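# Move sponge into steel box, box onto workbench

## Task

Retrieve the yellow sponge from beneath the workbench and place it inside the steel box, and set the steel box level on the workbench top with nothing hanging past the edge. Both must stay that way without a robot holding them. Neither robot may tip over or be left leaning. At the end, open the grippers and back the robots away.

## Robot and tools

Two mobile robots share the job. stretch (Hello Robot Stretch 3) has a single arm that reaches out to its right on a lift mast; its base is 0.33 m long and 0.34 m wide, pivots 0.05 m behind its front edge and cannot move sideways, so forward reach of the gripper comes from driving. rby (Rainbow RB-Y1) has two arms, a head, a folding torso, and a 0.66 m by 0.58 m two-wheel base that also cannot slide sideways.

Tools. execute_actions takes "actions", a list holding one action or none, plus optional "cameras" (names from rby_head_camera, rby_left_wrist_camera, rby_right_wrist_camera, stretch_head_camera, stretch_nav_camera, stretch_wrist_camera, or "all"; omitted or null means all, [] means none). The action is an object keyed by "stretch" and/or "rby"; everything in it starts at once. An empty list just reports state and images. Unknown keys or out-of-range values reject the whole call. wait takes "seconds" (0 to 10) and lets the scene run. zoom_image takes "camera" and "region" [x0, y0, x1, y1] in pixels of that camera's latest full image, top-left origin, at most 504 by 504. finished_scene takes "scene" (its number) and is final; call it only after everything is released and settled.

Base commands (both robots): "base" holds exactly one of {"translate_m": d}, a relative straight drive in metres, forward positive, or {"rotate_rad": d}, a relative turn in radians, left/counter-clockwise positive. Ranges: stretch translate_m -1 to 1, rotate_rad -3.2 to 3.2; rby translate_m -3 to 3, rotate_rad -3.2 to 3.2. The offset counts from the base position in the most recent state report.

Joint commands: "joints" is one object per robot mapping joint names to absolute targets (not offsets). stretch: lift_m 0 to 1.1 (arm height), arm_m 0 to 0.52 (extension), wrist_yaw_rad -1.345 to 4.42 (0 along the arm, positive toward the front, 3.0 folded over the base), wrist_pitch_rad -1.57 to 0.451 (negative tips fingers down), wrist_roll_rad -2.911 to 2.911, gripper_m -0.089 to 0.179 (larger is wider; real fingertip gap is somewhat smaller, zero below 0.007), head_pan_rad -3.953 to 1.73 (-1.57 looks along the arm), head_tilt_rad -1.53 to 0.419 (negative down). Optional "contact_limits": {"arm_m": effort percent 1 to 100} halts the arm when its effort hits that level.
rby: torso_squat_rad 0 to 1.2, torso_shift_rad -0.3 to 0.6, torso_pitch_rad -0.2 to 1.4 (positive bows), torso_yaw_rad -1.5 to 1.5; per arm (left_/right_) shoulder_pitch_rad ±2.356 (negative raises forward), shoulder_roll_rad 0 to 3.141 left and -3.141 to 0 right (away from body), shoulder_yaw_rad ±2.094, elbow_rad -2.617 to 0.01 (negative bends), forearm_roll_rad ±3.141, wrist_pitch_rad -1.57 to 1.919, hand_roll_rad ±2.705, gripper_m 0 to 0.1 (clear pad opening); head_pan_rad ±0.523, head_tilt_rad -0.35 to 1.57 (positive down). Torso combinations are also capped: squat+shift<=1.52, squat-shift+pitch<=1.57, shift+0.5 pitch-0.4 squat<=0.7, shift+0.3 pitch-0.5 squat<=0.39. Optional "speeds" (translate_m 0.05 to 0.4 m/s, rotate_rad 0.1 to 1.509 rad/s) and "min_time_s" (0.1 to 8 s for arm/head moves). Base moves needing over 8.667 s are refused; no action exceeds 15 s.

Frames: each base frame sits on the floor between the drive wheels, x forward, y left, z up. stretch hand_pose is the fingertip meeting point; rby chest, left_hand and right_hand (pad midpoint, fingers along -z, closing along x) are in rby's base frame. base_odometry is wheel-counted from the scene start, so slip looks like travel. Each robot reports in its own frames; only images, lidar_m and depth grids relate them. stretch lidar_m: 12 distances, 30-degree sectors counter-clockwise from straight ahead (10th is right), plane 0.17 m high. wrist_depth_mm and head_depth_mm: 7x7 median depths.

Results: base_status and joint_status per motion: done, off_target (may still push), contact_stop, time_out, torque_fault, limit_stop_at_<name>, stopped_with_arm, not_followed (with a cause line; arm targets withheld). on_its_own covers joints not commanded; "held at" is the held target. motor_effort is a percent with peak in brackets; base_tilt in degrees; MOTOR HOT and OVER-TEMPERATURE FAULT concern rby arms. Any omitted joint or base may still be pushing to an old target. If a call reports a stop, later calls in the same reply are skipped.

Gripping: stretch, send gripper_m below the object width, release by going 0.02 above the touch value; readings never confirm a grasp. rby, command at least 0.005 m below the width; off_target then is normal. rby arms carry 3 kg each.

Avoid: any firm contact between the robots or between rby's arms (bases touching then driving further is a hard press that ends the run); driving into furniture (neither base stops); stretch pushing with the gripper above about 0.45 m or driving while hooked on something fixed (it can tip; undo in small steps, pull off, lower lift_m to about 0.2); folding stretch's wrist unless lift_m 0.32 to 0.95, wrist_pitch_rad -0.4, roll near 0; heavy loads held far ahead of rby's wheels; long hard pushes that trip torque faults; drops and slams. stretch drives fast only when stowed (lift_m<0.30, arm_m<0.03, wrist_yaw_rad>2.54). After an rby contact stop, back off arms first, then torso, in its own action.

Each tool is called after "Call:" as a command line: name --argument value for each argument, lists and objects as JSON in quotes; but a table of rows of numbers goes row by row, as --pt "numbers of a row", without its own name.

## Session

Call:
execute_actions --actions '[]'

Scene clock: 0.00 s.
stretch.base_odometry: x=+0.000 y=+0.000 heading=+0.000 (m, m, rad; stretch's odometry frame)
stretch.turned_by_wheels: +0.000 (rad since the last result)
stretch.turned_by_imu: +0.000 (rad since the last result)
stretch.base_tilt: forward=+0.6 right=+0.3 (deg)
stretch.lidar_m: 1.21 1.56 1.57 1.95 2.12 3.12 3.23 1.85 3.56 1.85 1.28 1.19
stretch.head_depth_mm: 1073 1079 1089 1087 1092 1098 1097 / 1136 1132 1131 1144 1143 1146 1144 / 1189 1183 1191 1197 1197 1206 1197 / 1241 1241 1236 1256 1264 1255 1270 / 1303 1319 1313 1318 1319 1329 1332 / 1387 1382 1380 1390 1389 1392 1406 / 1494 1479 1497 1501 1501 1455 1461
stretch.base_status: not commanded
stretch.joint_positions: lift_m=+0.397 arm_m=+0.000 wrist_yaw_rad=+3.124 wrist_pitch_rad=-0.554 wrist_roll_rad=+0.008 gripper_m=+0.037 head_pan_rad=-0.016 head_tilt_rad=-0.023
stretch.joint_status: not commanded
stretch.motor_effort: left_wheel=+0 right_wheel=+0 lift_m=+42 arm_m=+0 wrist_yaw_rad=+0 wrist_pitch_rad=+5 wrist_roll_rad=+0 gripper_m=+0 head_pan_rad=+0 head_tilt_rad=+4 (%)
stretch.hand_pose: x=-0.0176 y=+0.0605 z=+0.3799 quat_wxyz=(+0.200, +0.684, +0.187, +0.676) (m; stretch's base frame)
stretch.wrist_depth_mm: - - - - - - - / - - - - - - - / 864 923 - 948 978 - - / 728 745 773 782 799 812 859 / 632 650 682 675 693 704 716 / 548 563 - 570 620 606 601 / 500 - - - 526 533 539
rby.base_odometry: x=+0.000 y=+0.000 heading=+0.000 (m, m, rad; rby's odometry frame)
rby.base_status: not commanded
rby.joint_positions: torso_squat_rad=+0.350 torso_shift_rad=-0.001 torso_pitch_rad=+0.000 torso_yaw_rad=+0.000 left_shoulder_pitch_rad=+0.005 left_shoulder_roll_rad=+0.012 left_shoulder_yaw_rad=+0.039 left_elbow_rad=-0.305 left_forearm_roll_rad=+0.036 left_wrist_pitch_rad=+0.026 left_hand_roll_rad=-0.031 left_gripper_m=+0.099 right_shoulder_pitch_rad=-0.022 right_shoulder_roll_rad=-0.003 right_shoulder_yaw_rad=+0.031 right_elbow_rad=-0.184 right_forearm_roll_rad=+0.000 right_wrist_pitch_rad=-0.043 right_hand_roll_rad=+0.026 right_gripper_m=+0.100 head_pan_rad=+0.001 head_tilt_rad=+0.399
rby.joint_status: not commanded
rby.chest: x=-0.2286 y=-0.0011 z=+1.2475 quat_wxyz=(+1.000, +0.001, +0.000, +0.000) (m; rby's base frame)
rby.left_hand: x=-0.0911 y=+0.2348 z=+0.5761 quat_wxyz=(+0.990, +0.009, -0.136, +0.022) (m; rby's base frame)
rby.right_hand: x=-0.1136 y=-0.2187 z=+0.5714 quat_wxyz=(+0.992, +0.000, -0.124, +0.033) (m; rby's base frame)
pictures: rby_head_camera, rby_left_wrist_camera, rby_right_wrist_camera, stretch_head_camera (sideways: a quarter turn clockwise sets it upright), stretch_nav_camera (sideways: a quarter turn counterclockwise sets it upright), stretch_wrist_camera
Images, in order (width x height): rby_head_camera 896x504, rby_left_wrist_camera 644x364, rby_right_wrist_camera 644x364, stretch_head_camera 896x504, stretch_nav_camera 672x504, stretch_wrist_camera 644x364.

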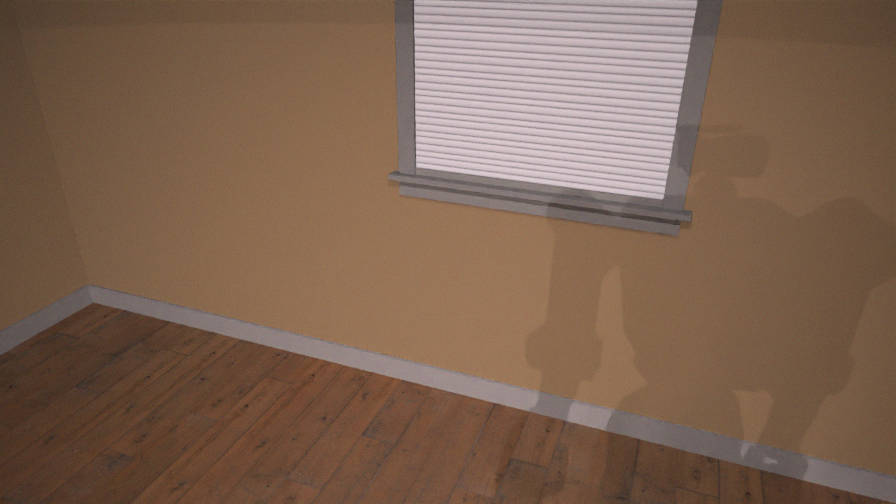

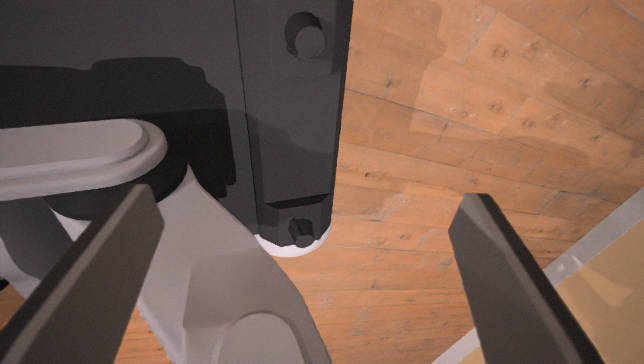

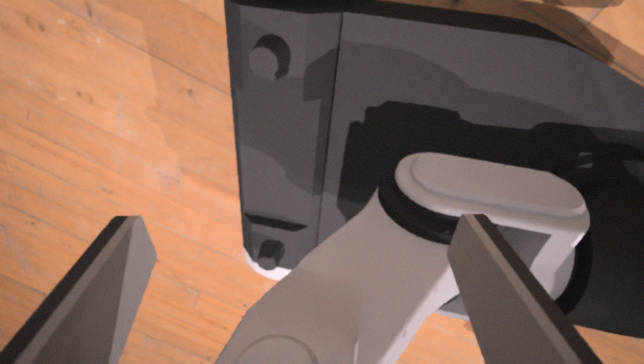

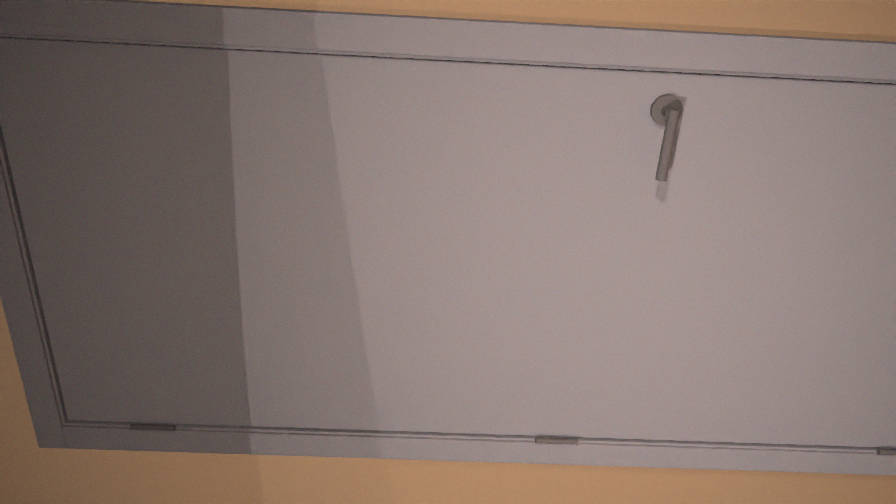

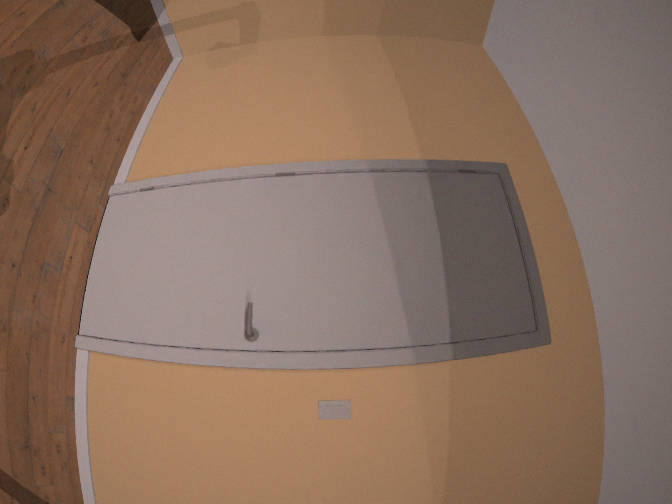

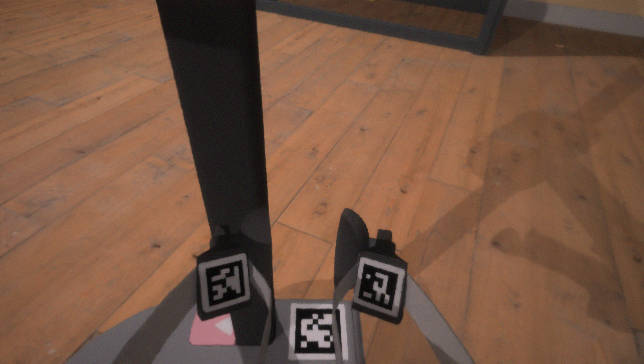

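Workbench is to stretch's left/behind. Look.

Call:
execute_actions --actions '[{"stretch":{"joints":{"head_pan_rad":-3.6,"head_tilt_rad":-0.5}},"rby":{"base":{"rotate_rad":2.2},"joints":{"head_tilt_rad":0.5}}}]' --cameras '["rby_head_camera","stretch_head_camera","stretch_nav_camera"]'

Scene clock: 4.87 s.
stretch.base_odometry: x=+0.000 y=+0.000 heading=+0.000 (m, m, rad; stretch's odometry frame)
stretch.turned_by_wheels: +0.000 (rad since the last result)
stretch.turned_by_imu: +0.001 (rad since the last result)
stretch.base_tilt: forward=+0.5 right=+0.3 (deg)
stretch.lidar_m: 1.21 1.56 1.56 1.95 2.13 3.10 3.23 2.17 3.57 1.86 1.28 1.19
stretch.head_depth_mm: 2964 3231 3456 2765 2054 1625 1343 / 2960 3254 3453 2759 2020 1618 1342 / 2957 3212 3450 2711 2041 1615 1334 / 2975 3264 3489 2745 2011 1605 1320 / 3027 3261 3486 2679 1994 1592 1320 / 2957 3200 3441 2621 1983 1579 1316 / 2977 3161 3292 2635 1962 1572 1307
stretch.base_status: not commanded
stretch.joint_positions: lift_m=+0.397 arm_m=+0.000 wrist_yaw_rad=+3.124 wrist_pitch_rad=-0.554 wrist_roll_rad=+0.008 gripper_m=+0.037 head_pan_rad=-3.593 head_tilt_rad=-0.494
stretch.joint_status: all done
stretch.motor_effort: left_wheel=+0(0) right_wheel=+0(1) lift_m=+41(42) arm_m=+0(0) wrist_yaw_rad=+0(0) wrist_pitch_rad=+4(4) wrist_roll_rad=+0(0) gripper_m=-1(0) head_pan_rad=-2(32) head_tilt_rad=-4(39) (%)
stretch.hand_pose: x=-0.0176 y=+0.0605 z=+0.3799 quat_wxyz=(+0.200, +0.684, +0.187, +0.676) (m; stretch's base frame)
stretch.wrist_depth_mm: - - - - - - - / - - - - - - - / 874 903 - 970 957 - - / 741 747 767 779 795 819 839 / 634 642 667 670 689 694 703 / 558 561 - 590 601 612 617 / 492 - - - 526 544 534
rby.base_odometry: x=+0.000 y=+0.000 heading=+2.199 (m, m, rad; rby's odometry frame)
rby.base_status: done
rby.joint_positions: torso_squat_rad=+0.350 torso_shift_rad=-0.001 torso_pitch_rad=+0.000 torso_yaw_rad=+0.000 left_shoulder_pitch_rad=+0.005 left_shoulder_roll_rad=+0.012 left_shoulder_yaw_rad=+0.039 left_elbow_rad=-0.305 left_forearm_roll_rad=+0.036 left_wrist_pitch_rad=+0.026 left_hand_roll_rad=-0.031 left_gripper_m=+0.099 right_shoulder_pitch_rad=-0.022 right_shoulder_roll_rad=-0.003 right_shoulder_yaw_rad=+0.031 right_elbow_rad=-0.184 right_forearm_roll_rad=+0.000 right_wrist_pitch_rad=-0.043 right_hand_roll_rad=+0.026 right_gripper_m=+0.100 head_pan_rad=+0.001 head_tilt_rad=+0.500
rby.joint_status: all done
rby.chest: x=-0.2287 y=-0.0012 z=+1.2475 quat_wxyz=(+1.000, +0.001, +0.000, +0.000) (m; rby's base frame)
rby.left_hand: x=-0.0911 y=+0.2348 z=+0.5761 quat_wxyz=(+0.990, +0.009, -0.136, +0.022) (m; rby's base frame)
rby.right_hand: x=-0.1136 y=-0.2187 z=+0.5714 quat_wxyz=(+0.992, +0.000, -0.124, +0.033) (m; rby's base frame)
pictures: rby_head_camera, stretch_head_camera (sideways: a quarter turn clockwise sets it upright), stretch_nav_camera (sideways: a quarter turn counterclockwise sets it upright)
Images, in order (width x height): rby_head_camera 896x504, stretch_head_camera 896x504, stretch_nav_camera 672x504.

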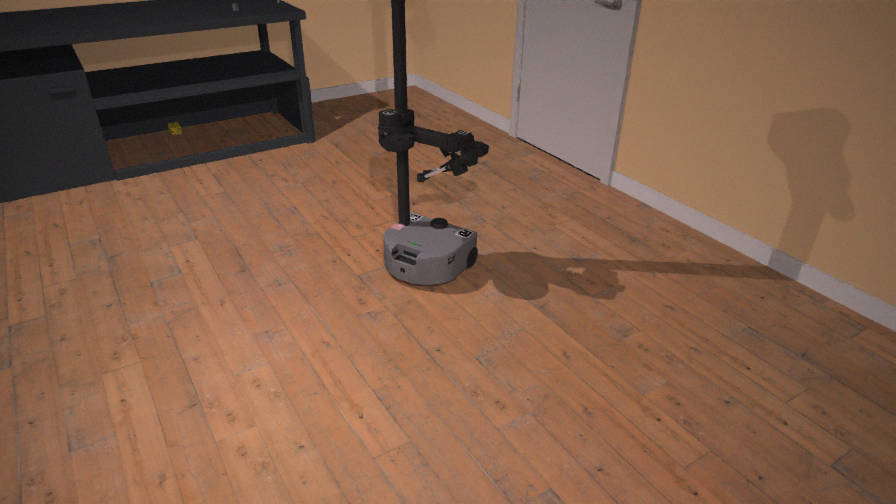

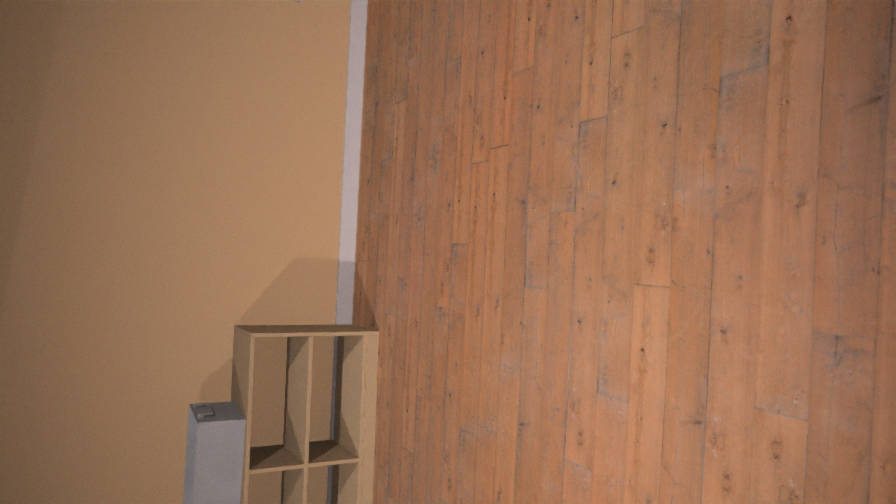

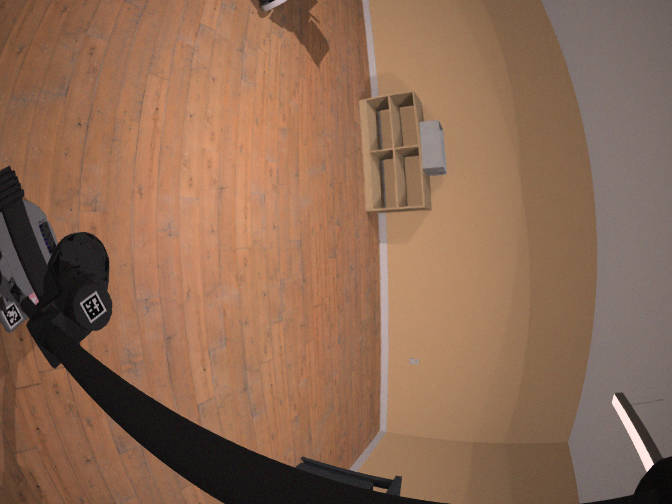

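Call:
execute_actions --actions '[{"stretch":{"base":{"rotate_rad":3.14},"joints":{"head_pan_rad":-1.57,"head_tilt_rad":-0.6,"lift_m":0.28}},"rby":{"base":{"rotate_rad":1.0},"joints":{"head_tilt_rad":0.3}}}]' --cameras '["rby_head_camera","stretch_head_camera","stretch_nav_camera"]'

Scene clock: 9.37 s.
stretch.base_odometry: x=+0.000 y=+0.000 heading=+3.140 (m, m, rad; stretch's odometry frame)
stretch.turned_by_wheels: +3.140 (rad since the last result)
stretch.turned_by_imu: +3.094 (rad since the last result)
stretch.base_tilt: forward=+0.7 right=+0.2 (deg)
stretch.lidar_m: 3.21 1.96 2.26 1.96 1.31 1.19 1.19 1.51 1.57 1.95 2.04 3.12
stretch.head_depth_mm: 1936 1999 1963 2081 1831 1505 1269 / 2008 2091 1948 2237 1822 1485 1268 / 2089 2042 2035 2292 1806 1474 1256 / 2182 2010 2216 2285 1799 1487 1256 / 2264 2121 2187 2174 1771 1463 1236 / 2361 2109 2043 2196 1757 1453 1244 / 2492 2057 2143 2232 1758 1464 1238
stretch.base_status: done
stretch.joint_positions: lift_m=+0.280 arm_m=+0.000 wrist_yaw_rad=+3.124 wrist_pitch_rad=-0.555 wrist_roll_rad=+0.008 gripper_m=+0.037 head_pan_rad=-1.577 head_tilt_rad=-0.593
stretch.joint_status: all done
stretch.motor_effort: left_wheel=-2(7) right_wheel=+2(9) lift_m=+30(37) arm_m=-1(1) wrist_yaw_rad=+0(1) wrist_pitch_rad=+5(5) wrist_roll_rad=+1(0) gripper_m=-1(0) head_pan_rad=+2(31) head_tilt_rad=-5(22) (%)
stretch.hand_pose: x=-0.0176 y=+0.0604 z=+0.2637 quat_wxyz=(+0.201, +0.684, +0.187, +0.676) (m; stretch's base frame)
stretch.wrist_depth_mm: - - - - - - - / 816 874 - 944 947 - - / 678 701 - 722 789 779 794 / 576 580 577 604 618 630 649 / 491 514 - 556 539 541 558 / - - - - 471 466 476 / - - - - 402 415 421
rby.base_odometry: x=+0.000 y=+0.000 heading=-3.084 (m, m, rad; rby's odometry frame)
rby.base_status: done
rby.joint_positions: torso_squat_rad=+0.350 torso_shift_rad=-0.001 torso_pitch_rad=+0.000 torso_yaw_rad=+0.000 left_shoulder_pitch_rad=+0.005 left_shoulder_roll_rad=+0.012 left_shoulder_yaw_rad=+0.039 left_elbow_rad=-0.305 left_forearm_roll_rad=+0.036 left_wrist_pitch_rad=+0.026 left_hand_roll_rad=-0.031 left_gripper_m=+0.099 right_shoulder_pitch_rad=-0.022 right_shoulder_roll_rad=-0.003 right_shoulder_yaw_rad=+0.031 right_elbow_rad=-0.184 right_forearm_roll_rad=+0.000 right_wrist_pitch_rad=-0.043 right_hand_roll_rad=+0.026 right_gripper_m=+0.100 head_pan_rad=+0.001 head_tilt_rad=+0.300
rby.joint_status: all done
rby.chest: x=-0.2286 y=-0.0012 z=+1.2475 quat_wxyz=(+1.000, +0.001, +0.000, +0.000) (m; rby's base frame)
rby.left_hand: x=-0.0911 y=+0.2348 z=+0.5761 quat_wxyz=(+0.990, +0.009, -0.136, +0.022) (m; rby's base frame)
rby.right_hand: x=-0.1136 y=-0.2187 z=+0.5714 quat_wxyz=(+0.992, +0.000, -0.124, +0.033) (m; rby's base frame)
pictures: rby_head_camera, stretch_head_camera (sideways: a quarter turn clockwise sets it upright), stretch_nav_camera (sideways: a quarter turn counterclockwise sets it upright)
Images, in order (width x height): rby_head_camera 896x504, stretch_head_camera 896x504, stretch_nav_camera 672x504.

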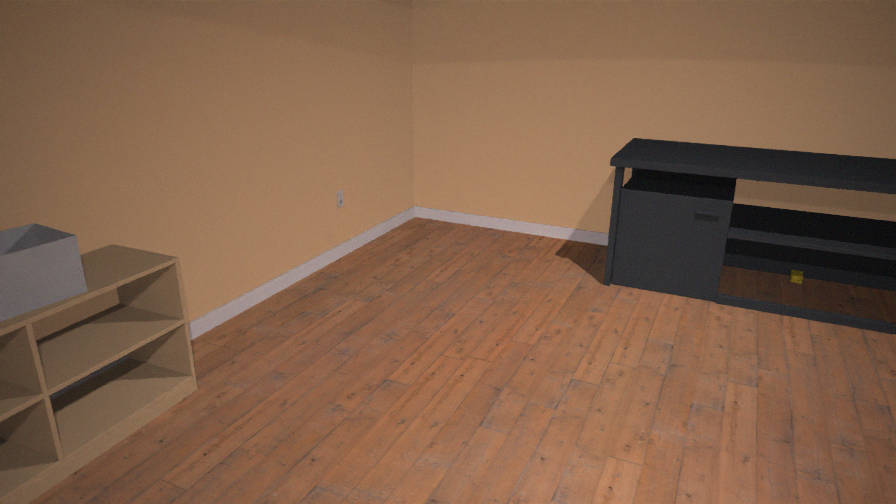

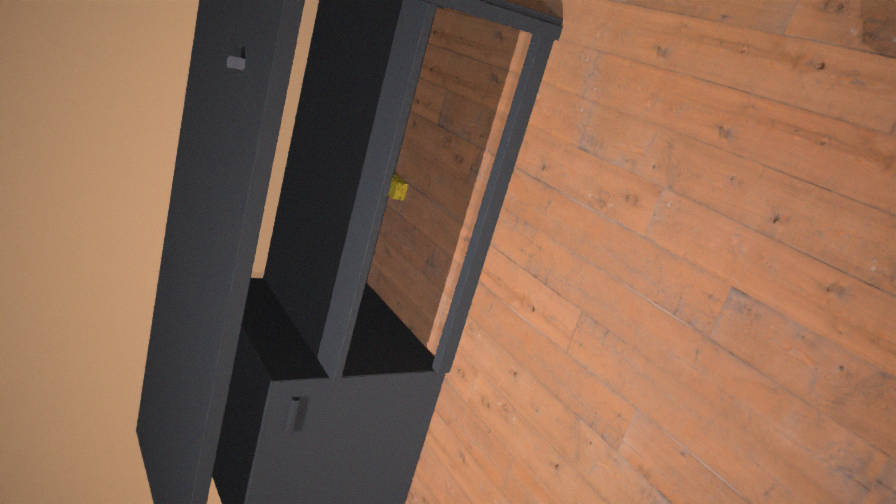

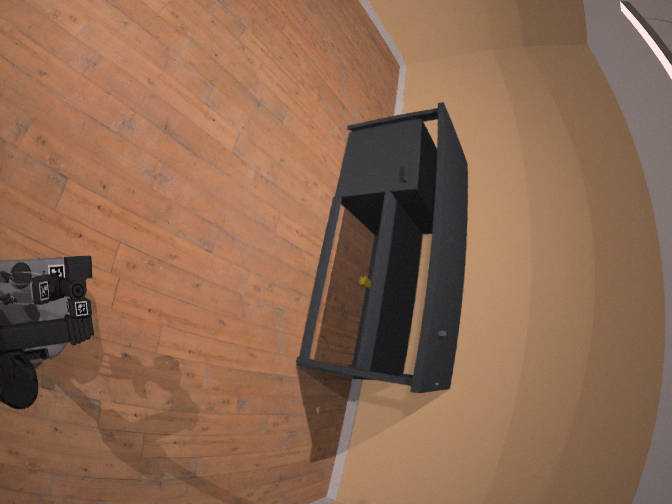

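Call:
execute_actions --actions '[{"stretch":{"base":{"rotate_rad":-1.43}},"rby":{"base":{"rotate_rad":0.6},"joints":{"head_tilt_rad":0.45}}}]' --cameras '[]'

Call:
execute_actions --actions '[{"stretch":{"base":{"translate_m":1.0}},"rby":{"base":{"translate_m":1.2}}}]' --cameras '[]'

Call:
execute_actions --actions '[{"stretch":{"base":{"translate_m":0.44}}}]' --cameras '[]'

Call:
execute_actions --actions '[{"stretch":{"base":{"rotate_rad":0.93},"joints":{"head_tilt_rad":-0.95}}}]' --cameras '["rby_head_camera","stretch_head_camera","stretch_nav_camera"]'

Scene clock: 13.90 s.
stretch.base_odometry: x=+0.000 y=+0.000 heading=+1.710 (m, m, rad; stretch's odometry frame)
stretch.turned_by_wheels: -1.430 (rad since the last result)
stretch.turned_by_imu: -1.407 (rad since the last result)
stretch.base_tilt: forward=+0.7 right=+0.3 (deg)
stretch.lidar_m: 1.95 2.33 3.10 3.23 2.07 3.55 1.65 1.24 1.18 1.25 1.79 1.56
stretch.head_depth_mm: 1016 1098 1196 1304 1449 1491 1272 / 1070 1159 1267 1407 1563 1490 1260 / 1129 1238 1363 1513 1671 1476 1261 / 1206 1312 1475 1628 1725 1475 1244 / 1276 1403 1589 1787 1786 1474 1250 / 1396 1564 1759 1996 1772 1455 1237 / 1492 1696 1902 2133 1755 1452 1233
stretch.base_status: done
stretch.joint_positions: lift_m=+0.280 arm_m=+0.000 wrist_yaw_rad=+3.124 wrist_pitch_rad=-0.555 wrist_roll_rad=+0.008 gripper_m=+0.037 head_pan_rad=-1.577 head_tilt_rad=-0.593
stretch.joint_status: not commanded
stretch.motor_effort: left_wheel=+2(10) right_wheel=-3(8) lift_m=+30(31) arm_m=-1(1) wrist_yaw_rad=-1(0) wrist_pitch_rad=+5(5) wrist_roll_rad=+0(0) gripper_m=-1(0) head_pan_rad=+3(3) head_tilt_rad=-4(4) (%)
stretch.hand_pose: x=-0.0176 y=+0.0604 z=+0.2636 quat_wxyz=(+0.201, +0.684, +0.187, +0.676) (m; stretch's base frame)
stretch.wrist_depth_mm: - - - - - - - / 836 869 - 944 996 - - / 675 706 - 753 759 772 802 / 561 583 602 613 607 638 652 / 496 529 - 548 536 533 553 / - - - - 475 462 472 / - - - - 403 412 414
rby.base_odometry: x=+0.000 y=+0.000 heading=-2.485 (m, m, rad; rby's odometry frame)
rby.base_status: done
rby.joint_positions: torso_squat_rad=+0.350 torso_shift_rad=-0.001 torso_pitch_rad=+0.000 torso_yaw_rad=+0.000 left_shoulder_pitch_rad=+0.005 left_shoulder_roll_rad=+0.012 left_shoulder_yaw_rad=+0.039 left_elbow_rad=-0.305 left_forearm_roll_rad=+0.036 left_wrist_pitch_rad=+0.026 left_hand_roll_rad=-0.031 left_gripper_m=+0.099 right_shoulder_pitch_rad=-0.022 right_shoulder_roll_rad=-0.003 right_shoulder_yaw_rad=+0.031 right_elbow_rad=-0.184 right_forearm_roll_rad=+0.000 right_wrist_pitch_rad=-0.043 right_hand_roll_rad=+0.026 right_gripper_m=+0.100 head_pan_rad=+0.001 head_tilt_rad=+0.450
rby.joint_status: all done
rby.chest: x=-0.2286 y=-0.0012 z=+1.2475 quat_wxyz=(+1.000, +0.001, +0.000, +0.000) (m; rby's base frame)
rby.left_hand: x=-0.0911 y=+0.2348 z=+0.5761 quat_wxyz=(+0.990, +0.009, -0.136, +0.022) (m; rby's base frame)
rby.right_hand: x=-0.1136 y=-0.2187 z=+0.5714 quat_wxyz=(+0.992, +0.000, -0.124, +0.033) (m; rby's base frame)
pictures: none
No camera images: the call's "cameras" was empty. Leave "cameras" out to get every camera's image.

Scene clock: 18.83 s.
stretch.base_odometry: x=-0.139 y=+0.990 heading=+1.710 (m, m, rad; stretch's odometry frame)
stretch.turned_by_wheels: +0.000 (rad since the last result)
stretch.turned_by_imu: +0.003 (rad since the last result)
stretch.base_tilt: forward=+0.6 right=+0.4 (deg)
stretch.lidar_m: 0.95 1.14 2.92 2.81 2.43 4.39 2.37 1.77 1.72 1.83 0.91 1.42
stretch.head_depth_mm: 1502 1630 1771 1938 1815 1495 1268 / 1595 1733 1892 2064 1797 1498 1266 / 1689 1834 2013 2168 1810 1486 1259 / 1782 1958 2150 2249 1787 1488 1245 / 1889 2085 2322 2275 1787 1474 1251 / 1800 1945 2189 2205 1743 1430 1233 / 1609 1759 1903 1063 1169 1377 1235
stretch.base_status: done
stretch.joint_positions: lift_m=+0.280 arm_m=+0.000 wrist_yaw_rad=+3.124 wrist_pitch_rad=-0.555 wrist_roll_rad=+0.008 gripper_m=+0.037 head_pan_rad=-1.577 head_tilt_rad=-0.593
stretch.joint_status: not commanded
stretch.motor_effort: left_wheel=+2(11) right_wheel=-3(5) lift_m=+31(30) arm_m=-1(0) wrist_yaw_rad=+0(1) wrist_pitch_rad=+4(4) wrist_roll_rad=+0(0) gripper_m=+0(0) head_pan_rad=+2(3) head_tilt_rad=-4(5) (%)
stretch.hand_pose: x=-0.0176 y=+0.0604 z=+0.2636 quat_wxyz=(+0.201, +0.684, +0.187, +0.676) (m; stretch's base frame)
stretch.wrist_depth_mm: - - - - - - - / 825 855 - 938 985 - - / 689 701 - 741 755 781 794 / 569 582 598 616 622 625 647 / 484 513 - 544 525 530 554 / - - - - 468 470 476 / - - - - 402 410 418
rby.base_odometry: x=-0.950 y=-0.733 heading=-2.484 (m, m, rad; rby's odometry frame)
rby.base_status: done
rby.joint_positions: torso_squat_rad=+0.350 torso_shift_rad=-0.001 torso_pitch_rad=+0.000 torso_yaw_rad=+0.000 left_shoulder_pitch_rad=+0.005 left_shoulder_roll_rad=+0.012 left_shoulder_yaw_rad=+0.039 left_elbow_rad=-0.305 left_forearm_roll_rad=+0.036 left_wrist_pitch_rad=+0.026 left_hand_roll_rad=-0.031 left_gripper_m=+0.099 right_shoulder_pitch_rad=-0.022 right_shoulder_roll_rad=-0.003 right_shoulder_yaw_rad=+0.031 right_elbow_rad=-0.184 right_forearm_roll_rad=+0.000 right_wrist_pitch_rad=-0.043 right_hand_roll_rad=+0.026 right_gripper_m=+0.100 head_pan_rad=+0.001 head_tilt_rad=+0.450
rby.joint_status: not commanded
rby.chest: x=-0.2286 y=-0.0012 z=+1.2475 quat_wxyz=(+1.000, +0.001, +0.000, +0.000) (m; rby's base frame)
rby.left_hand: x=-0.0911 y=+0.2348 z=+0.5761 quat_wxyz=(+0.990, +0.009, -0.136, +0.022) (m; rby's base frame)
rby.right_hand: x=-0.1136 y=-0.2187 z=+0.5714 quat_wxyz=(+0.992, +0.000, -0.124, +0.033) (m; rby's base frame)
pictures: none
No camera images: the call's "cameras" was empty. Leave "cameras" out to get every camera's image.

Scene clock: 21.97 s.
stretch.base_odometry: x=-0.200 y=+1.426 heading=+1.710 (m, m, rad; stretch's odometry frame)
stretch.turned_by_wheels: +0.000 (rad since the last result)
stretch.turned_by_imu: +0.002 (rad since the last result)
stretch.base_tilt: forward=+0.7 right=+0.4 (deg)
stretch.lidar_m: 0.52 0.59 2.68 2.80 2.76 4.77 2.69 2.00 1.96 0.85 1.08 1.05
stretch.head_depth_mm: 1716 1858 2019 2195 1839 1493 1273 / 1815 1970 2147 2260 1818 1500 1263 / 1896 2086 2284 984 1659 1445 1256 / 1718 1909 2151 896 1127 1348 1240 / 1505 1658 1760 890 722 1003 1217 / 1345 1457 1464 884 694 912 867 / 1209 1313 1191 875 692 584 830
stretch.base_status: done
stretch.joint_positions: lift_m=+0.280 arm_m=+0.000 wrist_yaw_rad=+3.124 wrist_pitch_rad=-0.555 wrist_roll_rad=+0.008 gripper_m=+0.037 head_pan_rad=-1.577 head_tilt_rad=-0.593
stretch.joint_status: not commanded
stretch.motor_effort: left_wheel=+2(9) right_wheel=-2(6) lift_m=+30(31) arm_m=-1(1) wrist_yaw_rad=-1(0) wrist_pitch_rad=+5(5) wrist_roll_rad=+0(0) gripper_m=+1(1) head_pan_rad=+2(3) head_tilt_rad=-5(5) (%)
stretch.hand_pose: x=-0.0176 y=+0.0604 z=+0.2636 quat_wxyz=(+0.201, +0.684, +0.187, +0.676) (m; stretch's base frame)
stretch.wrist_depth_mm: - - - - - - - / 850 889 - 944 969 - - / 670 687 - 746 752 775 806 / 566 581 603 605 624 640 643 / 491 515 - 552 544 533 547 / - - - - 474 471 486 / - - - - 393 411 419
rby.base_odometry: x=-0.950 y=-0.733 heading=-2.484 (m, m, rad; rby's odometry frame)
rby.base_status: not commanded
rby.joint_positions: torso_squat_rad=+0.350 torso_shift_rad=-0.001 torso_pitch_rad=+0.000 torso_yaw_rad=+0.000 left_shoulder_pitch_rad=+0.005 left_shoulder_roll_rad=+0.012 left_shoulder_yaw_rad=+0.039 left_elbow_rad=-0.305 left_forearm_roll_rad=+0.036 left_wrist_pitch_rad=+0.026 left_hand_roll_rad=-0.031 left_gripper_m=+0.099 right_shoulder_pitch_rad=-0.022 right_shoulder_roll_rad=-0.003 right_shoulder_yaw_rad=+0.031 right_elbow_rad=-0.184 right_forearm_roll_rad=+0.000 right_wrist_pitch_rad=-0.043 right_hand_roll_rad=+0.026 right_gripper_m=+0.100 head_pan_rad=+0.001 head_tilt_rad=+0.450
rby.joint_status: not commanded
rby.chest: x=-0.2286 y=-0.0012 z=+1.2475 quat_wxyz=(+1.000, +0.001, +0.000, +0.000) (m; rby's base frame)
rby.left_hand: x=-0.0911 y=+0.2348 z=+0.5761 quat_wxyz=(+0.990, +0.009, -0.136, +0.022) (m; rby's base frame)
rby.right_hand: x=-0.1136 y=-0.2187 z=+0.5714 quat_wxyz=(+0.992, +0.000, -0.124, +0.033) (m; rby's base frame)
pictures: none
No camera images: the call's "cameras" was empty. Leave "cameras" out to get every camera's image.

Scene clock: 23.80 s.
stretch.base_odometry: x=-0.200 y=+1.426 heading=+2.640 (m, m, rad; stretch's odometry frame)
stretch.turned_by_wheels: +0.930 (rad since the last result)
stretch.turned_by_imu: +0.916 (rad since the last result)
stretch.base_tilt: forward=+0.5 right=+0.2 (deg)
stretch.lidar_m: 2.68 2.73 2.61 2.78 3.07 2.07 1.95 0.85 1.06 1.05 0.52 0.52
stretch.head_depth_mm: 1001 848 712 615 952 1231 1130 / 998 841 711 613 933 1224 1130 / 997 837 707 608 927 1223 - / 987 829 701 605 923 1223 - / 980 824 699 602 904 1213 1119 / 972 823 692 598 895 1191 1103 / 966 815 688 596 895 1191 1111
stretch.base_status: done
stretch.joint_positions: lift_m=+0.280 arm_m=+0.000 wrist_yaw_rad=+3.124 wrist_pitch_rad=-0.555 wrist_roll_rad=+0.008 gripper_m=+0.037 head_pan_rad=-1.577 head_tilt_rad=-0.939
stretch.joint_status: all done
stretch.motor_effort: left_wheel=-2(7) right_wheel=+1(8) lift_m=+31(31) arm_m=-1(1) wrist_yaw_rad=-2(0) wrist_pitch_rad=+4(5) wrist_roll_rad=+0(0) gripper_m=+0(0) head_pan_rad=+3(2) head_tilt_rad=-8(37) (%)
stretch.hand_pose: x=-0.0176 y=+0.0603 z=+0.2636 quat_wxyz=(+0.201, +0.684, +0.187, +0.676) (m; stretch's base frame)
stretch.wrist_depth_mm: - - - - - - - / 865 889 - 936 972 - - / 675 681 - 739 740 780 789 / 564 581 593 596 628 638 665 / 492 515 - 547 528 540 563 / - - - - 477 470 476 / - - - - 403 418 419
rby.base_odometry: x=-0.950 y=-0.733 heading=-2.484 (m, m, rad; rby's odometry frame)
rby.base_status: not commanded
rby.joint_positions: torso_squat_rad=+0.350 torso_shift_rad=-0.001 torso_pitch_rad=+0.000 torso_yaw_rad=+0.000 left_shoulder_pitch_rad=+0.005 left_shoulder_roll_rad=+0.012 left_shoulder_yaw_rad=+0.039 left_elbow_rad=-0.305 left_forearm_roll_rad=+0.036 left_wrist_pitch_rad=+0.026 left_hand_roll_rad=-0.031 left_gripper_m=+0.099 right_shoulder_pitch_rad=-0.022 right_shoulder_roll_rad=-0.003 right_shoulder_yaw_rad=+0.031 right_elbow_rad=-0.184 right_forearm_roll_rad=+0.000 right_wrist_pitch_rad=-0.043 right_hand_roll_rad=+0.026 right_gripper_m=+0.100 head_pan_rad=+0.001 head_tilt_rad=+0.450
rby.joint_status: not commanded
rby.chest: x=-0.2286 y=-0.0012 z=+1.2475 quat_wxyz=(+1.000, +0.001, +0.000, +0.000) (m; rby's base frame)
rby.left_hand: x=-0.0911 y=+0.2348 z=+0.5761 quat_wxyz=(+0.990, +0.009, -0.136, +0.022) (m; rby's base frame)
rby.right_hand: x=-0.1136 y=-0.2187 z=+0.5714 quat_wxyz=(+0.992, +0.000, -0.124, +0.033) (m; rby's base frame)
pictures: rby_head_camera, stretch_head_camera (sideways: a quarter turn clockwise sets it upright), stretch_nav_camera (sideways: a quarter turn counterclockwise sets it upright)
Images, in order (width x height): rby_head_camera 896x504, stretch_head_camera 896x504, stretch_nav_camera 672x504.

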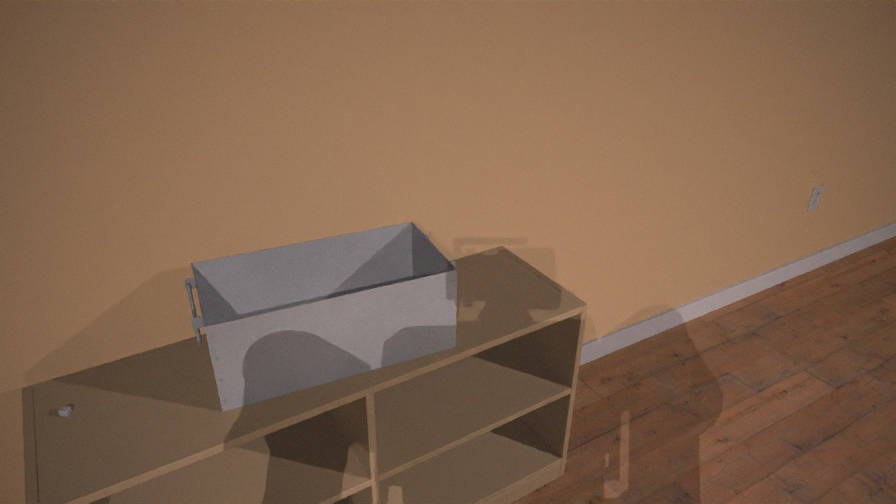

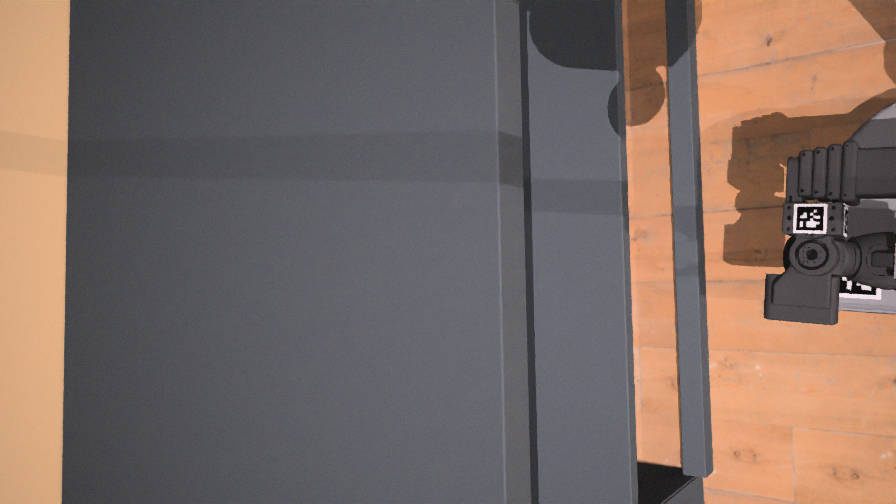

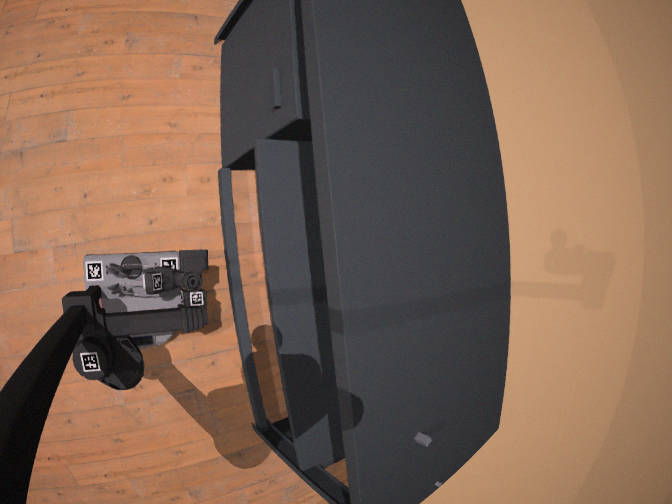

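Call:
execute_actions --actions '[{"stretch":{"joints":{"lift_m":0.36,"wrist_pitch_rad":-0.4}},"rby":{"base":{"rotate_rad":0.16}}}]' --cameras '[]'

Call:
execute_actions --actions '[{"stretch":{"joints":{"wrist_yaw_rad":1.57,"gripper_m":0.15}},"rby":{"base":{"translate_m":0.6}}}]' --cameras '[]'

Call:
execute_actions --actions '[{"stretch":{"joints":{"lift_m":0.14,"wrist_pitch_rad":-0.1}},"rby":{"base":{"rotate_rad":0.17},"joints":{"head_tilt_rad":0.85}}}]' --cameras '[]'

Call:
execute_actions --actions '[{"stretch":{"joints":{"wrist_yaw_rad":0.6,"head_tilt_rad":-1.1,"head_pan_rad":-1.3}}}]' --cameras '["rby_head_camera","stretch_head_camera","stretch_wrist_camera"]'

Scene clock: 27.17 s.
stretch.base_odometry: x=-0.200 y=+1.426 heading=+2.640 (m, m, rad; stretch's odometry frame)
stretch.turned_by_wheels: +0.000 (rad since the last result)
stretch.turned_by_imu: +0.001 (rad since the last result)
stretch.base_tilt: forward=+0.5 right=+0.2 (deg)
stretch.lidar_m: 2.68 2.73 2.60 2.71 3.09 2.08 1.95 0.85 1.06 1.05 0.52 0.52
stretch.head_depth_mm: 1006 848 715 614 954 1234 1131 / 995 844 708 610 932 1228 1134 / 994 838 705 610 923 1228 - / 982 834 702 604 922 1213 - / 980 835 696 603 905 1208 1110 / 969 818 693 599 902 1195 1113 / 968 808 688 596 901 1178 1108
stretch.base_status: not commanded
stretch.joint_positions: lift_m=+0.360 arm_m=+0.000 wrist_yaw_rad=+3.124 wrist_pitch_rad=-0.420 wrist_roll_rad=+0.008 gripper_m=+0.037 head_pan_rad=-1.577 head_tilt_rad=-0.939
stretch.joint_status: all done
stretch.motor_effort: left_wheel=-2(2) right_wheel=+1(2) lift_m=+53(54) arm_m=-1(0) wrist_yaw_rad=-1(0) wrist_pitch_rad=+7(4) wrist_roll_rad=+0(0) gripper_m=+0(1) head_pan_rad=+2(3) head_tilt_rad=-7(8) (%)
stretch.hand_pose: x=-0.0173 y=+0.0794 z=+0.3719 quat_wxyz=(+0.154, +0.695, +0.141, +0.688) (m; stretch's base frame)
stretch.wrist_depth_mm: - - - - - - - / - - - - - - - / - - - - - - - / 842 847 - 899 919 950 964 / 694 702 - 729 757 783 768 / 583 585 - 608 644 638 659 / 523 534 - 539 530 556 551
rby.base_odometry: x=-0.950 y=-0.733 heading=-2.325 (m, m, rad; rby's odometry frame)
rby.base_status: done
rby.joint_positions: torso_squat_rad=+0.350 torso_shift_rad=-0.001 torso_pitch_rad=+0.000 torso_yaw_rad=+0.000 left_shoulder_pitch_rad=+0.005 left_shoulder_roll_rad=+0.012 left_shoulder_yaw_rad=+0.039 left_elbow_rad=-0.305 left_forearm_roll_rad=+0.036 left_wrist_pitch_rad=+0.026 left_hand_roll_rad=-0.031 left_gripper_m=+0.099 right_shoulder_pitch_rad=-0.022 right_shoulder_roll_rad=-0.003 right_shoulder_yaw_rad=+0.031 right_elbow_rad=-0.184 right_forearm_roll_rad=+0.000 right_wrist_pitch_rad=-0.043 right_hand_roll_rad=+0.026 right_gripper_m=+0.100 head_pan_rad=+0.001 head_tilt_rad=+0.450
rby.joint_status: not commanded
rby.chest: x=-0.2286 y=-0.0012 z=+1.2475 quat_wxyz=(+1.000, +0.001, +0.000, +0.000) (m; rby's base frame)
rby.left_hand: x=-0.0911 y=+0.2348 z=+0.5761 quat_wxyz=(+0.990, +0.009, -0.136, +0.022) (m; rby's base frame)
rby.right_hand: x=-0.1136 y=-0.2187 z=+0.5714 quat_wxyz=(+0.992, +0.000, -0.124, +0.033) (m; rby's base frame)
pictures: none
No camera images: the call's "cameras" was empty. Leave "cameras" out to get every camera's image.

Scene clock: 30.20 s.
stretch.base_odometry: x=-0.200 y=+1.426 heading=+2.640 (m, m, rad; stretch's odometry frame)
stretch.turned_by_wheels: +0.000 (rad since the last result)
stretch.turned_by_imu: +0.000 (rad since the last result)
stretch.base_tilt: forward=+0.5 right=+0.4 (deg)
stretch.lidar_m: 2.68 2.74 2.74 4.77 3.08 2.09 1.95 0.85 1.06 1.05 0.52 0.52
stretch.head_depth_mm: 1003 852 711 613 948 1234 1130 / 1001 843 711 612 929 1231 1138 / 996 839 707 609 927 1226 - / 990 832 702 605 925 1220 - / 987 824 696 600 906 1208 1099 / 972 819 694 601 900 1201 1115 / 965 816 690 595 896 1188 1104
stretch.base_status: not commanded
stretch.joint_positions: lift_m=+0.360 arm_m=+0.000 wrist_yaw_rad=+1.573 wrist_pitch_rad=-0.420 wrist_roll_rad=+0.008 gripper_m=+0.150 head_pan_rad=-1.577 head_tilt_rad=-0.939
stretch.joint_status: all done
stretch.motor_effort: left_wheel=-2(2) right_wheel=+2(1) lift_m=+52(52) arm_m=-1(1) wrist_yaw_rad=-2(3) wrist_pitch_rad=+7(7) wrist_roll_rad=+0(0) gripper_m=+0(90) head_pan_rad=+2(3) head_tilt_rad=-7(8) (%)
stretch.hand_pose: x=+0.2028 y=-0.1445 z=+0.3719 quat_wxyz=(+0.592, +0.595, -0.386, +0.383) (m; stretch's base frame)
stretch.wrist_depth_mm: - - - - 659 388 275 / - - - - 659 389 268 / - - - - 663 387 301 / 840 833 887 899 658 386 336 / 683 711 704 755 663 388 377 / 587 592 603 617 590 - 427 / 499 515 525 534 526 490 505
rby.base_odometry: x=-1.360 y=-1.171 heading=-2.324 (m, m, rad; rby's odometry frame)
rby.base_status: done
rby.joint_positions: torso_squat_rad=+0.350 torso_shift_rad=-0.001 torso_pitch_rad=+0.000 torso_yaw_rad=+0.000 left_shoulder_pitch_rad=+0.005 left_shoulder_roll_rad=+0.012 left_shoulder_yaw_rad=+0.039 left_elbow_rad=-0.305 left_forearm_roll_rad=+0.036 left_wrist_pitch_rad=+0.026 left_hand_roll_rad=-0.031 left_gripper_m=+0.099 right_shoulder_pitch_rad=-0.022 right_shoulder_roll_rad=-0.003 right_shoulder_yaw_rad=+0.031 right_elbow_rad=-0.184 right_forearm_roll_rad=+0.000 right_wrist_pitch_rad=-0.043 right_hand_roll_rad=+0.026 right_gripper_m=+0.100 head_pan_rad=+0.001 head_tilt_rad=+0.450
rby.joint_status: not commanded
rby.chest: x=-0.2286 y=-0.0012 z=+1.2475 quat_wxyz=(+1.000, +0.001, +0.000, +0.000) (m; rby's base frame)
rby.left_hand: x=-0.0911 y=+0.2348 z=+0.5761 quat_wxyz=(+0.990, +0.009, -0.136, +0.022) (m; rby's base frame)
rby.right_hand: x=-0.1136 y=-0.2187 z=+0.5714 quat_wxyz=(+0.992, +0.000, -0.124, +0.033) (m; rby's base frame)
pictures: none
No camera images: the call's "cameras" was empty. Leave "cameras" out to get every camera's image.

Scene clock: 33.03 s.
stretch.base_odometry: x=-0.200 y=+1.426 heading=+2.640 (m, m, rad; stretch's odometry frame)
stretch.turned_by_wheels: +0.000 (rad since the last result)
stretch.turned_by_imu: +0.000 (rad since the last result)
stretch.base_tilt: forward=+0.7 right=+0.4 (deg)
stretch.lidar_m: 2.68 2.73 2.67 4.77 3.08 2.09 1.95 0.85 1.06 1.05 0.52 0.52
stretch.head_depth_mm: 1007 847 714 614 953 1236 1125 / 1000 846 705 610 932 1235 1133 / 995 837 705 608 925 1227 1150 / 989 830 699 604 924 1222 - / 981 824 696 603 904 1207 1140 / 970 821 690 597 901 1197 1110 / 968 816 686 596 894 1189 1101
stretch.base_status: not commanded
stretch.joint_positions: lift_m=+0.140 arm_m=+0.000 wrist_yaw_rad=+1.573 wrist_pitch_rad=-0.122 wrist_roll_rad=+0.008 gripper_m=+0.150 head_pan_rad=-1.577 head_tilt_rad=-0.939
stretch.joint_status: all done
stretch.motor_effort: left_wheel=-2(2) right_wheel=+1(2) lift_m=+31(45) arm_m=-1(1) wrist_yaw_rad=-2(2) wrist_pitch_rad=+8(8) wrist_roll_rad=+0(0) gripper_m=+0(1) head_pan_rad=+2(2) head_tilt_rad=-7(7) (%)
stretch.hand_pose: x=+0.2300 y=-0.1444 z=+0.2240 quat_wxyz=(+0.528, +0.532, -0.470, +0.467) (m; stretch's base frame)
stretch.wrist_depth_mm: - - - - 653 386 274 / - - - - 656 387 276 / - - - - 637 384 287 / 921 - - - 656 381 300 / 689 717 680 705 650 355 315 / - 511 525 527 533 - 332 / 395 408 418 424 438 389 349
rby.base_odometry: x=-1.360 y=-1.171 heading=-2.154 (m, m, rad; rby's odometry frame)
rby.base_status: done
rby.joint_positions: torso_squat_rad=+0.350 torso_shift_rad=-0.001 torso_pitch_rad=+0.000 torso_yaw_rad=+0.000 left_shoulder_pitch_rad=+0.005 left_shoulder_roll_rad=+0.012 left_shoulder_yaw_rad=+0.039 left_elbow_rad=-0.305 left_forearm_roll_rad=+0.036 left_wrist_pitch_rad=+0.026 left_hand_roll_rad=-0.031 left_gripper_m=+0.099 right_shoulder_pitch_rad=-0.022 right_shoulder_roll_rad=-0.003 right_shoulder_yaw_rad=+0.031 right_elbow_rad=-0.184 right_forearm_roll_rad=+0.000 right_wrist_pitch_rad=-0.043 right_hand_roll_rad=+0.026 right_gripper_m=+0.100 head_pan_rad=+0.001 head_tilt_rad=+0.850
rby.joint_status: all done
rby.chest: x=-0.2286 y=-0.0012 z=+1.2475 quat_wxyz=(+1.000, +0.001, +0.000, +0.000) (m; rby's base frame)
rby.left_hand: x=-0.0911 y=+0.2348 z=+0.5761 quat_wxyz=(+0.990, +0.009, -0.136, +0.022) (m; rby's base frame)
rby.right_hand: x=-0.1136 y=-0.2187 z=+0.5714 quat_wxyz=(+0.992, +0.000, -0.124, +0.033) (m; rby's base frame)
pictures: none
No camera images: the call's "cameras" was empty. Leave "cameras" out to get every camera's image.

Scene clock: 34.50 s.
stretch.base_odometry: x=-0.200 y=+1.426 heading=+2.640 (m, m, rad; stretch's odometry frame)
stretch.turned_by_wheels: +0.000 (rad since the last result)
stretch.turned_by_imu: +0.000 (rad since the last result)
stretch.base_tilt: forward=+0.5 right=+0.4 (deg)
stretch.lidar_m: 2.68 2.73 2.68 4.76 3.07 2.08 1.95 0.85 1.05 1.05 0.52 0.52
stretch.head_depth_mm: 786 691 614 580 1218 1217 1111 / 781 685 609 919 1238 1206 1125 / 777 681 608 917 1262 1235 - / 773 680 605 924 1280 - - / 765 673 603 936 1272 1196 1118 / 764 671 605 957 1284 1187 1101 / 758 667 607 934 1279 1180 1095
stretch.base_status: not commanded
stretch.joint_positions: lift_m=+0.140 arm_m=+0.000 wrist_yaw_rad=+0.603 wrist_pitch_rad=-0.122 wrist_roll_rad=+0.008 gripper_m=+0.150 head_pan_rad=-1.307 head_tilt_rad=-1.086
stretch.joint_status: all done
stretch.motor_effort: left_wheel=-2(2) right_wheel=+2(2) lift_m=+30(31) arm_m=-1(1) wrist_yaw_rad=-3(2) wrist_pitch_rad=+8(8) wrist_roll_rad=+0(0) gripper_m=+0(0) head_pan_rad=+3(15) head_tilt_rad=-9(27) (%)
stretch.hand_pose: x=+0.1211 y=-0.3519 z=+0.2240 quat_wxyz=(+0.685, +0.251, -0.663, +0.167) (m; stretch's base frame)
stretch.wrist_depth_mm: 280 312 407 512 571 543 499 / 301 321 419 637 783 692 641 / 317 330 439 656 817 718 643 / 343 337 453 705 825 738 651 / 375 371 475 673 740 757 665 / - 388 481 531 545 - 574 / 393 352 428 424 434 433 455
rby.base_odometry: x=-1.360 y=-1.171 heading=-2.154 (m, m, rad; rby's odometry frame)
rby.base_status: not commanded
rby.joint_positions: torso_squat_rad=+0.350 torso_shift_rad=-0.001 torso_pitch_rad=+0.000 torso_yaw_rad=+0.000 left_shoulder_pitch_rad=+0.005 left_shoulder_roll_rad=+0.012 left_shoulder_yaw_rad=+0.039 left_elbow_rad=-0.305 left_forearm_roll_rad=+0.036 left_wrist_pitch_rad=+0.026 left_hand_roll_rad=-0.031 left_gripper_m=+0.099 right_shoulder_pitch_rad=-0.022 right_shoulder_roll_rad=-0.003 right_shoulder_yaw_rad=+0.031 right_elbow_rad=-0.184 right_forearm_roll_rad=+0.000 right_wrist_pitch_rad=-0.043 right_hand_roll_rad=+0.026 right_gripper_m=+0.100 head_pan_rad=+0.001 head_tilt_rad=+0.850
rby.joint_status: not commanded
rby.chest: x=-0.2286 y=-0.0012 z=+1.2475 quat_wxyz=(+1.000, +0.001, +0.000, +0.000) (m; rby's base frame)
rby.left_hand: x=-0.0911 y=+0.2348 z=+0.5761 quat_wxyz=(+0.990, +0.009, -0.136, +0.022) (m; rby's base frame)
rby.right_hand: x=-0.1136 y=-0.2187 z=+0.5714 quat_wxyz=(+0.992, +0.000, -0.124, +0.033) (m; rby's base frame)
pictures: rby_head_camera, stretch_head_camera (sideways: a quarter turn clockwise sets it upright), stretch_wrist_camera
Images, in order (width x height): rby_head_camera 896x504, stretch_head_camera 896x504, stretch_wrist_camera 644x364.

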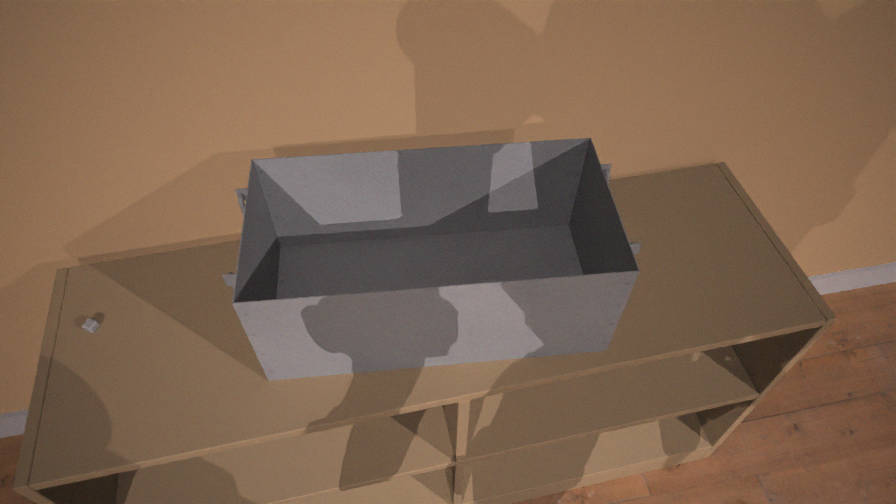

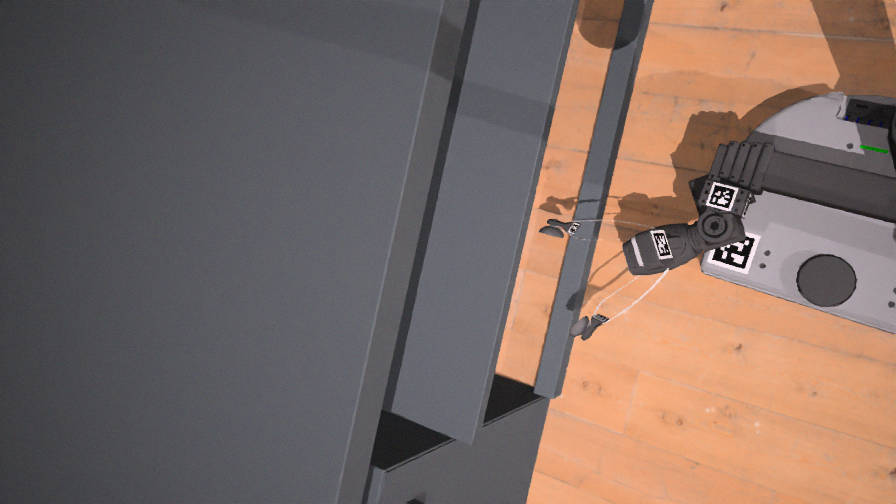

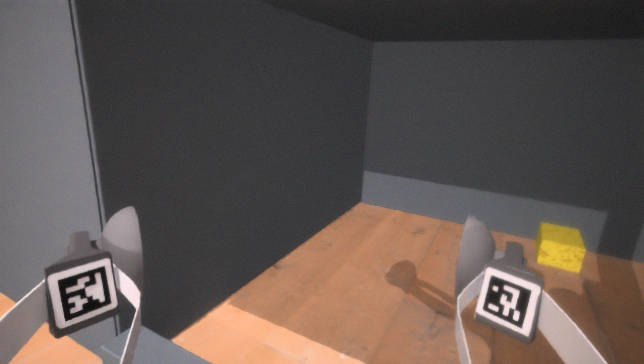

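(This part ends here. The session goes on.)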